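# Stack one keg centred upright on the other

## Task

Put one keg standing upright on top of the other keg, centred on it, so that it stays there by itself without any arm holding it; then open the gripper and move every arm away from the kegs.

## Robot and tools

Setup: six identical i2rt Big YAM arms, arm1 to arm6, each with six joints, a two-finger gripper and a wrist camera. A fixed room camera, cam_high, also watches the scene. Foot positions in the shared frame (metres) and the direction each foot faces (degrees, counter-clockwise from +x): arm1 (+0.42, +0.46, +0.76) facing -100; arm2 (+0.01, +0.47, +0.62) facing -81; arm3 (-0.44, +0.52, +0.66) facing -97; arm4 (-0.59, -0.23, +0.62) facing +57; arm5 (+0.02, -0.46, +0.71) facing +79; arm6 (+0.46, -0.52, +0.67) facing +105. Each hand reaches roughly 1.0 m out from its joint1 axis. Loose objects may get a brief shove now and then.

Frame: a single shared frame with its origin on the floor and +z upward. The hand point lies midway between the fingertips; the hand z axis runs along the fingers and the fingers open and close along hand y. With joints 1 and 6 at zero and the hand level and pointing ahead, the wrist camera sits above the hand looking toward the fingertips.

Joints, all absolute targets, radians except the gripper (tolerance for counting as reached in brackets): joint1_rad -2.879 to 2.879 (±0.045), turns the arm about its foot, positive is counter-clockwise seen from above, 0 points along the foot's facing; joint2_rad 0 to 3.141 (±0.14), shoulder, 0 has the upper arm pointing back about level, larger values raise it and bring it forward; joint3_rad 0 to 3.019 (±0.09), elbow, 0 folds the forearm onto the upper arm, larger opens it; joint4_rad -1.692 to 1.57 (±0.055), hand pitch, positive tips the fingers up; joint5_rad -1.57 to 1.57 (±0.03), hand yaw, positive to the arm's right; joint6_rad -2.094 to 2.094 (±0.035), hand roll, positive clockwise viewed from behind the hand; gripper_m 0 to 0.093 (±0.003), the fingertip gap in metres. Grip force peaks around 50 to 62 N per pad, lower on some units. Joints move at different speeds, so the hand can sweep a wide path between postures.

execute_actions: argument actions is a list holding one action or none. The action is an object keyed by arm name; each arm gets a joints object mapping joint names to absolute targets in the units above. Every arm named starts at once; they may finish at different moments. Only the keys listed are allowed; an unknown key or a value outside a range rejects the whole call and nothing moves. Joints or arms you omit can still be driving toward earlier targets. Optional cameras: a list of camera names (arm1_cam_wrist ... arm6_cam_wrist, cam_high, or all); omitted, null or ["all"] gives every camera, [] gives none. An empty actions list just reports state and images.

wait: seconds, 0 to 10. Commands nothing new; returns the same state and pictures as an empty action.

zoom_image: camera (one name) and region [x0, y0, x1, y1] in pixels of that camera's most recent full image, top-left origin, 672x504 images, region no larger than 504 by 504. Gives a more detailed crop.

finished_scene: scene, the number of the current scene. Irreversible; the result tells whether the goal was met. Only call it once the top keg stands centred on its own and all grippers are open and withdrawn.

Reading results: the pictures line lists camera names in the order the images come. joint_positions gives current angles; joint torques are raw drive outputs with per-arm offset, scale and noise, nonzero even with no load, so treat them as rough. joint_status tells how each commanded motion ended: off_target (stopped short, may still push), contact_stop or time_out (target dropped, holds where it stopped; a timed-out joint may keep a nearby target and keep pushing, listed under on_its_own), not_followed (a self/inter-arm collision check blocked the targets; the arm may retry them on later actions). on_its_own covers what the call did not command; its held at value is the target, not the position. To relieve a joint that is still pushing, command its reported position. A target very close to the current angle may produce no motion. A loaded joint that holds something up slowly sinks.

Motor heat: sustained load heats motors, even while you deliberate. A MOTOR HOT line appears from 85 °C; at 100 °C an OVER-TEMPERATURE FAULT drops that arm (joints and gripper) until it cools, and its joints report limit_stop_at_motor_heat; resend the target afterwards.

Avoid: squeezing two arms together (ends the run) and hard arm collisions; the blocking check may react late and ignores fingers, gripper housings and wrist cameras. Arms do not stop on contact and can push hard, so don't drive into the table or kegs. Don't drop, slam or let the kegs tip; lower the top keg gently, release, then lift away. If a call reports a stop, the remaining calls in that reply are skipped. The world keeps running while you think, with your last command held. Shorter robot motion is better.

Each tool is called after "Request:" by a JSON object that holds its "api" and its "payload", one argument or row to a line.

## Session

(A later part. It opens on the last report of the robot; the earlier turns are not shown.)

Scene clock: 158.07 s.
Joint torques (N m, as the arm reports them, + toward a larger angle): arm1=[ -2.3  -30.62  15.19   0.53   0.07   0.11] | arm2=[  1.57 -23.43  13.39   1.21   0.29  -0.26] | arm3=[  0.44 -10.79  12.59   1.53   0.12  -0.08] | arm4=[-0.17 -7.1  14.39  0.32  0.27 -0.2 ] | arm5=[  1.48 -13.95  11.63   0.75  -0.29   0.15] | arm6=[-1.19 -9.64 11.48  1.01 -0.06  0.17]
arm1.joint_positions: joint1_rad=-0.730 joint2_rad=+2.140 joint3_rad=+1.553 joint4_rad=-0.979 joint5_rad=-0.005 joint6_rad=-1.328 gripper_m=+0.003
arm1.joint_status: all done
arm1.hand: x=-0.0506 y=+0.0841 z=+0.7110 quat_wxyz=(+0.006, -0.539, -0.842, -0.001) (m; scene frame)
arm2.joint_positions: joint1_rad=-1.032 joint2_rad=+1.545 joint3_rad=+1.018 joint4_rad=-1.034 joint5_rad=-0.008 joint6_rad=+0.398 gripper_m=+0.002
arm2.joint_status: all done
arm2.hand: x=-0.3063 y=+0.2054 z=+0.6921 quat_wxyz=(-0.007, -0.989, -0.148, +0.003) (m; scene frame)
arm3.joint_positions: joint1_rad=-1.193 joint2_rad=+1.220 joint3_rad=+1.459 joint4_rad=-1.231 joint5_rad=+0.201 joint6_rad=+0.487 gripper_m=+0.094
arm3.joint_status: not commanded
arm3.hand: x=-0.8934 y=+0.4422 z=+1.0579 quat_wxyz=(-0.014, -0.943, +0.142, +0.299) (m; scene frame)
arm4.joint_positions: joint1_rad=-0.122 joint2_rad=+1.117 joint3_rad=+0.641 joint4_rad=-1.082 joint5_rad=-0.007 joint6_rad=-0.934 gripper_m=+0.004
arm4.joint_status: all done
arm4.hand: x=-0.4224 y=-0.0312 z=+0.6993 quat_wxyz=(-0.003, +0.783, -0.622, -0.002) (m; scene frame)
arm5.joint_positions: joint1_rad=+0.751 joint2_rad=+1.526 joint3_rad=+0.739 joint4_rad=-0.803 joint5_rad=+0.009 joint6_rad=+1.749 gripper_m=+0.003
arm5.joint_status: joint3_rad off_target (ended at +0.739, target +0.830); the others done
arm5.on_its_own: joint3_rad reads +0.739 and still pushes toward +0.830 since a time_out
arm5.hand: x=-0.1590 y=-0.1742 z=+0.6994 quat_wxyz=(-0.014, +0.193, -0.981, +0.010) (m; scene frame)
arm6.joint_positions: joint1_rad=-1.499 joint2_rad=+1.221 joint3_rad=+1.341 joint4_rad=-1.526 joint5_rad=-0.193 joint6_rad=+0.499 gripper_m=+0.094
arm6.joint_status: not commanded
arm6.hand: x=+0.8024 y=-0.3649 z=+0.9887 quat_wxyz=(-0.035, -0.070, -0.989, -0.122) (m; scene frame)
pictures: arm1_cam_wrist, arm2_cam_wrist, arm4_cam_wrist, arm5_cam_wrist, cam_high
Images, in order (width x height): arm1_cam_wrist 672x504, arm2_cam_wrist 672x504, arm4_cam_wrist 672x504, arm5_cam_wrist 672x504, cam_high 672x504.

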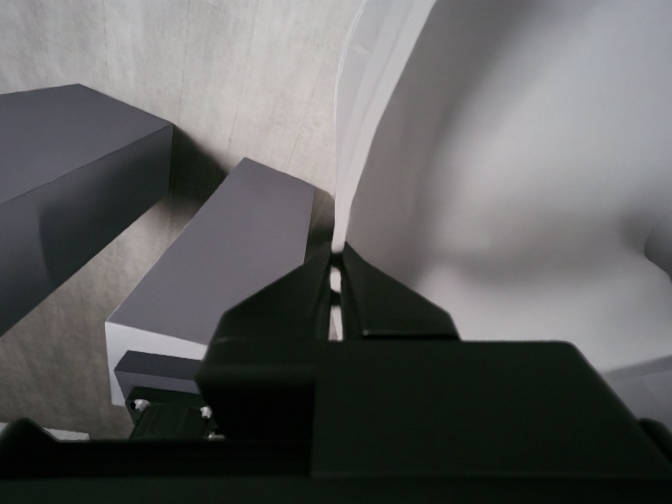

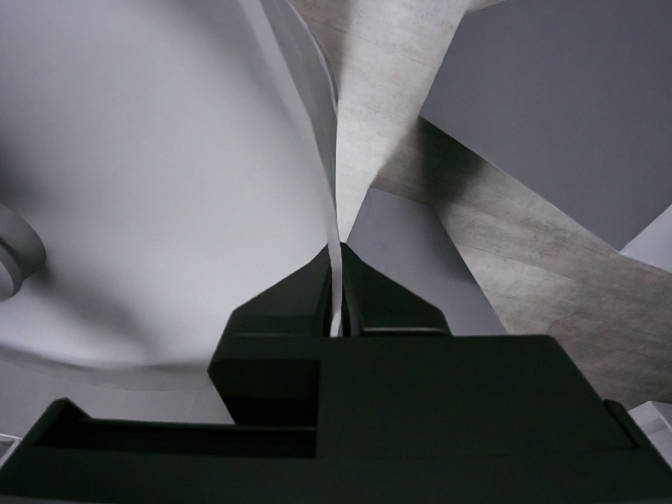

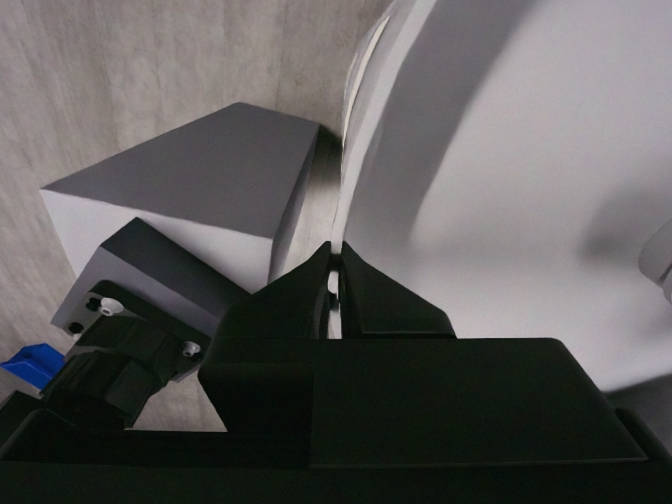

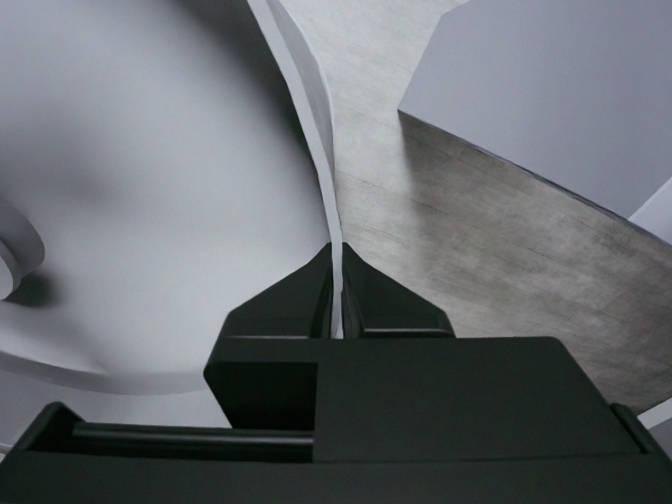

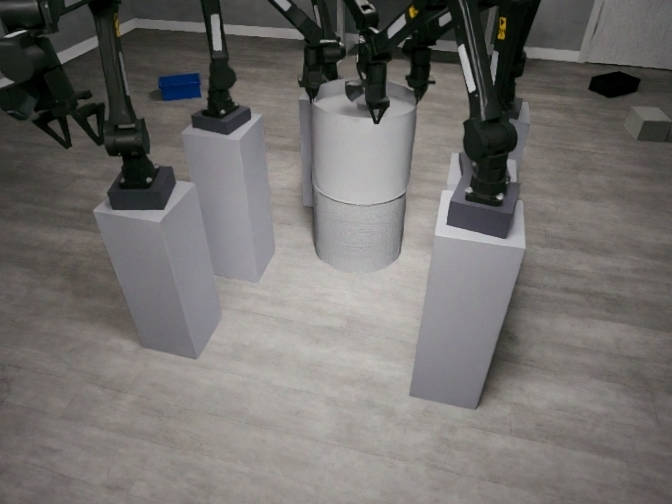

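Request:
{"api": "execute_actions", "payload": {
  "actions": [
    {"arm1":{"joints":{"joint2_rad":2.14,"joint3_rad":1.57}},"arm2":{"joints":{"joint2_rad":1.545,"joint3_rad":1.03}},"arm5":{"joints":{"joint2_rad":1.535,"joint3_rad":0.755}},"arm4":{"joints":{"joint2_rad":1.12,"joint3_rad":0.65}}}
  ],
  "cameras": []
}}

Request:
{"api": "execute_actions", "payload": {
  "actions": [
    {"arm1":{"joints":{"gripper_m":0.09}},"arm2":{"joints":{"gripper_m":0.09}},"arm5":{"joints":{"gripper_m":0.09}},"arm4":{"joints":{"gripper_m":0.09}}}
  ],
  "cameras": []
}}

Request:
{"api": "execute_actions", "payload": {
  "actions": [
    {"arm1":{"joints":{"joint2_rad":1.9,"joint4_rad":-1.2}},"arm2":{"joints":{"joint2_rad":1.3,"joint3_rad":1.15,"joint4_rad":-1.4}},"arm5":{"joints":{"joint2_rad":1.25,"joint3_rad":0.85,"joint4_rad":-1.15}},"arm4":{"joints":{"joint2_rad":0.9,"joint3_rad":0.9,"joint4_rad":-1.55}}}
  ]
}}

Scene clock: 172.57 s.
Joint torques (N m, as the arm reports them, + toward a larger angle): arm1=[ -2.99 -20.86  10.76   0.02   0.08   0.11] | arm2=[  0.12 -13.7    8.79   1.01   0.59  -0.34] | arm3=[ -0.01 -10.58  12.58   1.51   0.17  -0.08] | arm4=[ 0.64 -3.59  8.94  0.1  -0.46 -0.2 ] | arm5=[ 1.73 -8.48  7.63  0.34 -0.53  0.17] | arm6=[-1.15 -9.66 11.48  1.01 -0.06  0.17]
arm1.joint_positions: joint1_rad=-0.720 joint2_rad=+2.150 joint3_rad=+1.543 joint4_rad=-0.967 joint5_rad=-0.005 joint6_rad=-1.327 gripper_m=+0.003
arm1.joint_status: all done
arm1.hand: x=-0.0439 y=+0.0820 z=+0.7015 quat_wxyz=(+0.004, -0.535, -0.845, -0.005) (m; scene frame)
arm2.joint_positions: joint1_rad=-1.020 joint2_rad=+1.548 joint3_rad=+1.011 joint4_rad=-1.030 joint5_rad=-0.016 joint6_rad=+0.407 gripper_m=+0.002
arm2.joint_status: all done
arm2.hand: x=-0.3006 y=+0.2021 z=+0.6886 quat_wxyz=(-0.009, -0.989, -0.149, -0.002) (m; scene frame)
arm3.joint_positions: joint1_rad=-1.193 joint2_rad=+1.220 joint3_rad=+1.459 joint4_rad=-1.231 joint5_rad=+0.201 joint6_rad=+0.487 gripper_m=+0.094
arm3.joint_status: not commanded
arm3.hand: x=-0.8934 y=+0.4422 z=+1.0579 quat_wxyz=(-0.014, -0.943, +0.142, +0.299) (m; scene frame)
arm4.joint_positions: joint1_rad=-0.135 joint2_rad=+1.122 joint3_rad=+0.633 joint4_rad=-1.077 joint5_rad=+0.011 joint6_rad=-0.936 gripper_m=+0.003
arm4.joint_status: all done
arm4.hand: x=-0.4190 y=-0.0375 z=+0.6952 quat_wxyz=(+0.002, +0.780, -0.626, +0.008) (m; scene frame)
arm5.joint_positions: joint1_rad=+0.748 joint2_rad=+1.543 joint3_rad=+0.720 joint4_rad=-0.793 joint5_rad=+0.015 joint6_rad=+1.749 gripper_m=+0.003
arm5.joint_status: all done
arm5.hand: x=-0.1522 y=-0.1811 z=+0.6894 quat_wxyz=(-0.021, +0.191, -0.981, +0.021) (m; scene frame)
arm6.joint_positions: joint1_rad=-1.499 joint2_rad=+1.221 joint3_rad=+1.341 joint4_rad=-1.526 joint5_rad=-0.193 joint6_rad=+0.499 gripper_m=+0.094
arm6.joint_status: not commanded
arm6.hand: x=+0.8024 y=-0.3649 z=+0.9887 quat_wxyz=(-0.035, -0.070, -0.989, -0.122) (m; scene frame)
pictures: none
No camera images: the call's "cameras" was empty. Leave "cameras" out to get every camera's image.

Scene clock: 173.30 s.
Joint torques (N m, as the arm reports them, + toward a larger angle): arm1=[ -2.84 -20.18  10.83   0.08   0.     0.11] | arm2=[  0.43 -12.98   9.     0.78   0.05  -0.32] | arm3=[  0.56 -11.11  12.72   1.54   0.17  -0.16] | arm4=[ 0.73 -3.64  8.89  0.13 -0.11 -0.12] | arm5=[ 1.78 -8.66  7.49  0.31 -0.02  0.09] | arm6=[-1.17 -9.66 11.48  1.01 -0.06  0.17]
arm1.joint_positions: joint1_rad=-0.722 joint2_rad=+2.142 joint3_rad=+1.543 joint4_rad=-0.968 joint5_rad=-0.003 joint6_rad=-1.327 gripper_m=+0.090
arm1.joint_status: all done
arm1.hand: x=-0.0460 y=+0.0821 z=+0.7066 quat_wxyz=(+0.007, -0.536, -0.844, -0.001) (m; scene frame)
arm2.joint_positions: joint1_rad=-1.022 joint2_rad=+1.548 joint3_rad=+1.011 joint4_rad=-1.030 joint5_rad=-0.003 joint6_rad=+0.405 gripper_m=+0.090
arm2.joint_status: all done
arm2.hand: x=-0.3025 y=+0.2043 z=+0.6886 quat_wxyz=(-0.003, -0.989, -0.149, +0.002) (m; scene frame)
arm3.joint_positions: joint1_rad=-1.193 joint2_rad=+1.220 joint3_rad=+1.459 joint4_rad=-1.231 joint5_rad=+0.201 joint6_rad=+0.487 gripper_m=+0.094
arm3.joint_status: not commanded
arm3.hand: x=-0.8934 y=+0.4422 z=+1.0579 quat_wxyz=(-0.014, -0.943, +0.142, +0.299) (m; scene frame)
arm4.joint_positions: joint1_rad=-0.135 joint2_rad=+1.122 joint3_rad=+0.633 joint4_rad=-1.077 joint5_rad=+0.002 joint6_rad=-0.944 gripper_m=+0.090
arm4.joint_status: all done
arm4.hand: x=-0.4201 y=-0.0365 z=+0.6952 quat_wxyz=(+0.002, +0.782, -0.623, +0.003) (m; scene frame)
arm5.joint_positions: joint1_rad=+0.748 joint2_rad=+1.543 joint3_rad=+0.722 joint4_rad=-0.793 joint5_rad=+0.003 joint6_rad=+1.756 gripper_m=+0.090
arm5.joint_status: all done
arm5.hand: x=-0.1547 y=-0.1813 z=+0.6901 quat_wxyz=(-0.015, +0.188, -0.982, +0.022) (m; scene frame)
arm6.joint_positions: joint1_rad=-1.499 joint2_rad=+1.221 joint3_rad=+1.341 joint4_rad=-1.526 joint5_rad=-0.193 joint6_rad=+0.499 gripper_m=+0.094
arm6.joint_status: not commanded
arm6.hand: x=+0.8024 y=-0.3649 z=+0.9887 quat_wxyz=(-0.035, -0.070, -0.989, -0.122) (m; scene frame)
pictures: none
No camera images: the call's "cameras" was empty. Leave "cameras" out to get every camera's image.

Scene clock: 174.60 s.
Joint torques (N m, as the arm reports them, + toward a larger angle): arm1=[ -2.82 -16.75  11.42  -0.12  -0.01   0.12] | arm2=[  0.18 -10.26  10.41  -0.09   0.08  -0.31] | arm3=[  0.03 -10.78  12.92   1.67   0.14  -0.08] | arm4=[ 0.6  -1.49 10.87 -0.03 -0.1  -0.1 ] | arm5=[ 1.56 -5.58  9.01 -0.1   0.01  0.09] | arm6=[-1.17 -9.65 11.48  1.01 -0.06  0.17]
arm1.joint_positions: joint1_rad=-0.722 joint2_rad=+1.889 joint3_rad=+1.552 joint4_rad=-1.192 joint5_rad=-0.003 joint6_rad=-1.327 gripper_m=+0.090
arm1.joint_status: all done
arm1.hand: x=-0.0258 y=+0.0955 z=+0.8526 quat_wxyz=(+0.013, -0.536, -0.844, +0.017) (m; scene frame)
arm2.joint_positions: joint1_rad=-1.022 joint2_rad=+1.297 joint3_rad=+1.122 joint4_rad=-1.385 joint5_rad=-0.002 joint6_rad=+0.405 gripper_m=+0.090
arm2.joint_status: all done
arm2.hand: x=-0.2668 y=+0.2349 z=+0.8205 quat_wxyz=(-0.005, -0.989, -0.149, +0.005) (m; scene frame)
arm3.joint_positions: joint1_rad=-1.193 joint2_rad=+1.220 joint3_rad=+1.459 joint4_rad=-1.231 joint5_rad=+0.201 joint6_rad=+0.487 gripper_m=+0.094
arm3.joint_status: not commanded
arm3.hand: x=-0.8934 y=+0.4422 z=+1.0579 quat_wxyz=(-0.014, -0.943, +0.142, +0.299) (m; scene frame)
arm4.joint_positions: joint1_rad=-0.135 joint2_rad=+0.892 joint3_rad=+0.874 joint4_rad=-1.542 joint5_rad=+0.002 joint6_rad=-0.945 gripper_m=+0.090
arm4.joint_status: all done
arm4.hand: x=-0.4433 y=-0.0620 z=+0.8348 quat_wxyz=(-0.001, +0.782, -0.623, +0.003) (m; scene frame)
arm5.joint_positions: joint1_rad=+0.748 joint2_rad=+1.240 joint3_rad=+0.823 joint4_rad=-1.141 joint5_rad=+0.002 joint6_rad=+1.757 gripper_m=+0.090
arm5.joint_status: all done
arm5.hand: x=-0.1491 y=-0.1926 z=+0.8144 quat_wxyz=(-0.005, +0.188, -0.982, -0.004) (m; scene frame)
arm6.joint_positions: joint1_rad=-1.499 joint2_rad=+1.221 joint3_rad=+1.341 joint4_rad=-1.526 joint5_rad=-0.193 joint6_rad=+0.499 gripper_m=+0.094
arm6.joint_status: not commanded
arm6.hand: x=+0.8024 y=-0.3649 z=+0.9887 quat_wxyz=(-0.035, -0.070, -0.989, -0.122) (m; scene frame)
pictures: arm1_cam_wrist, arm2_cam_wrist, arm3_cam_wrist, arm4_cam_wrist, arm5_cam_wrist, arm6_cam_wrist, cam_high
Images, in order (width x height): arm1_cam_wrist 672x504, arm2_cam_wrist 672x504, arm3_cam_wrist 672x504, arm4_cam_wrist 672x504, arm5_cam_wrist 672x504, arm6_cam_wrist 672x504, cam_high 672x504.

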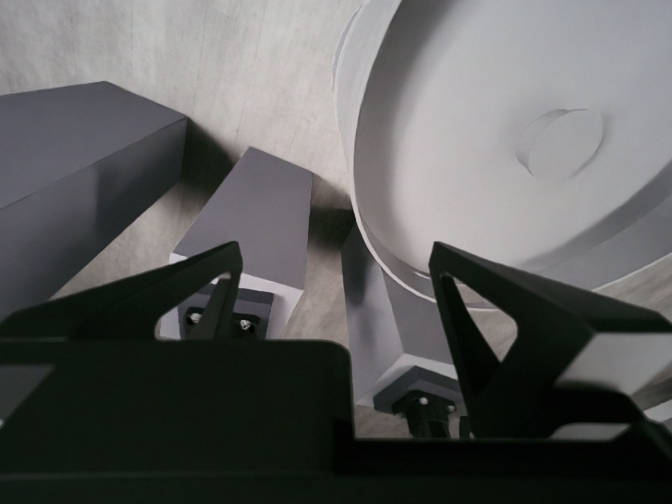

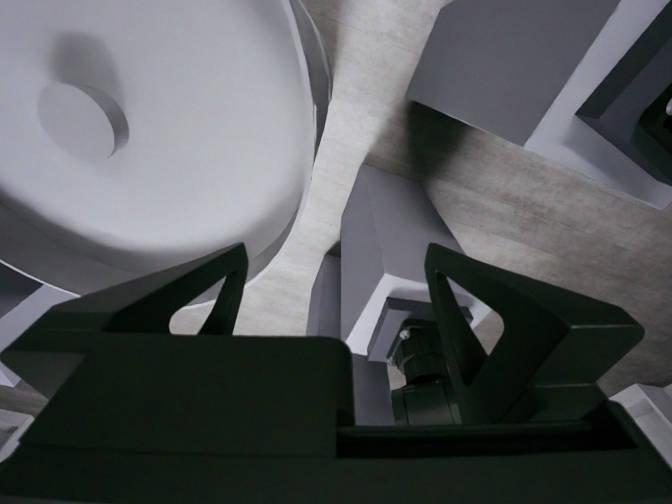

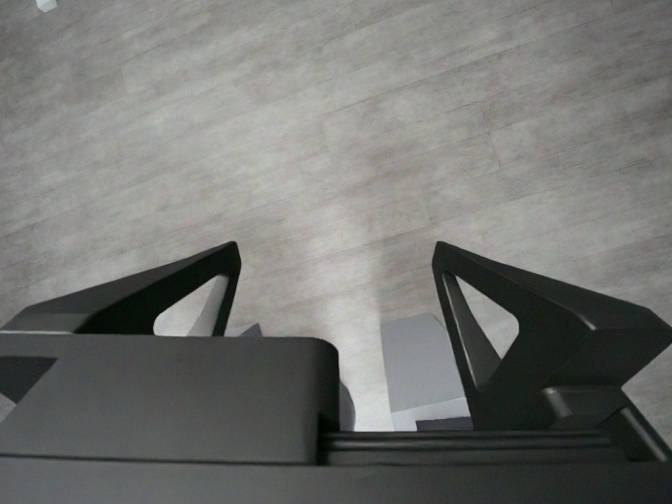

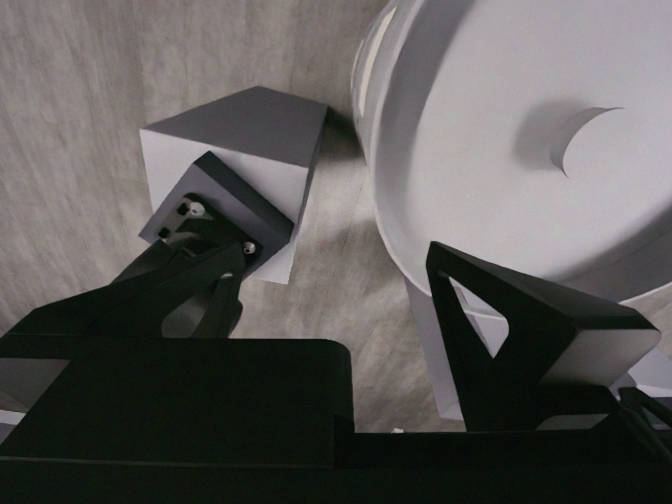

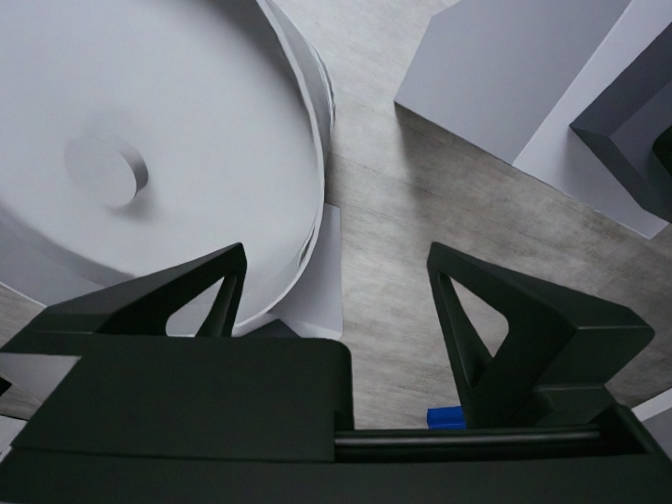

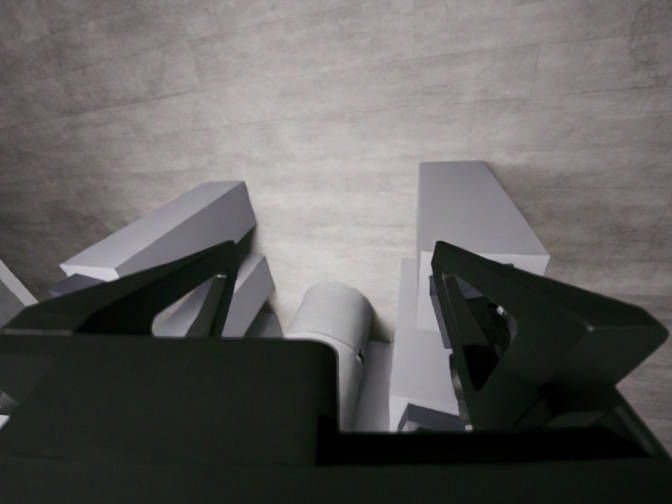

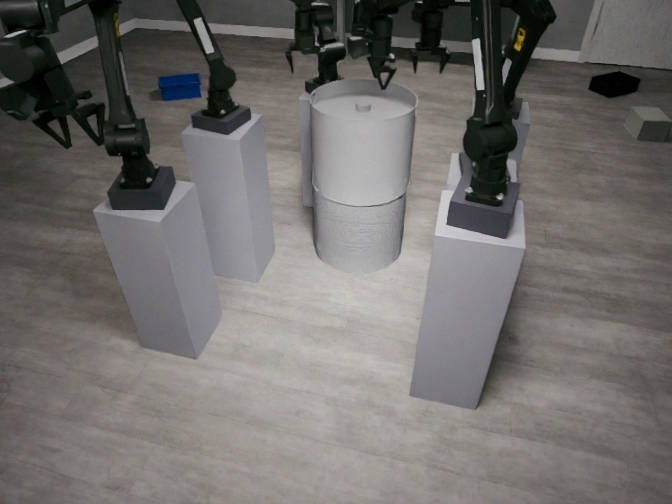

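Request:
{"api": "finished_scene", "payload": {
  "scene": 2
}}

The scene is finished: the task was done.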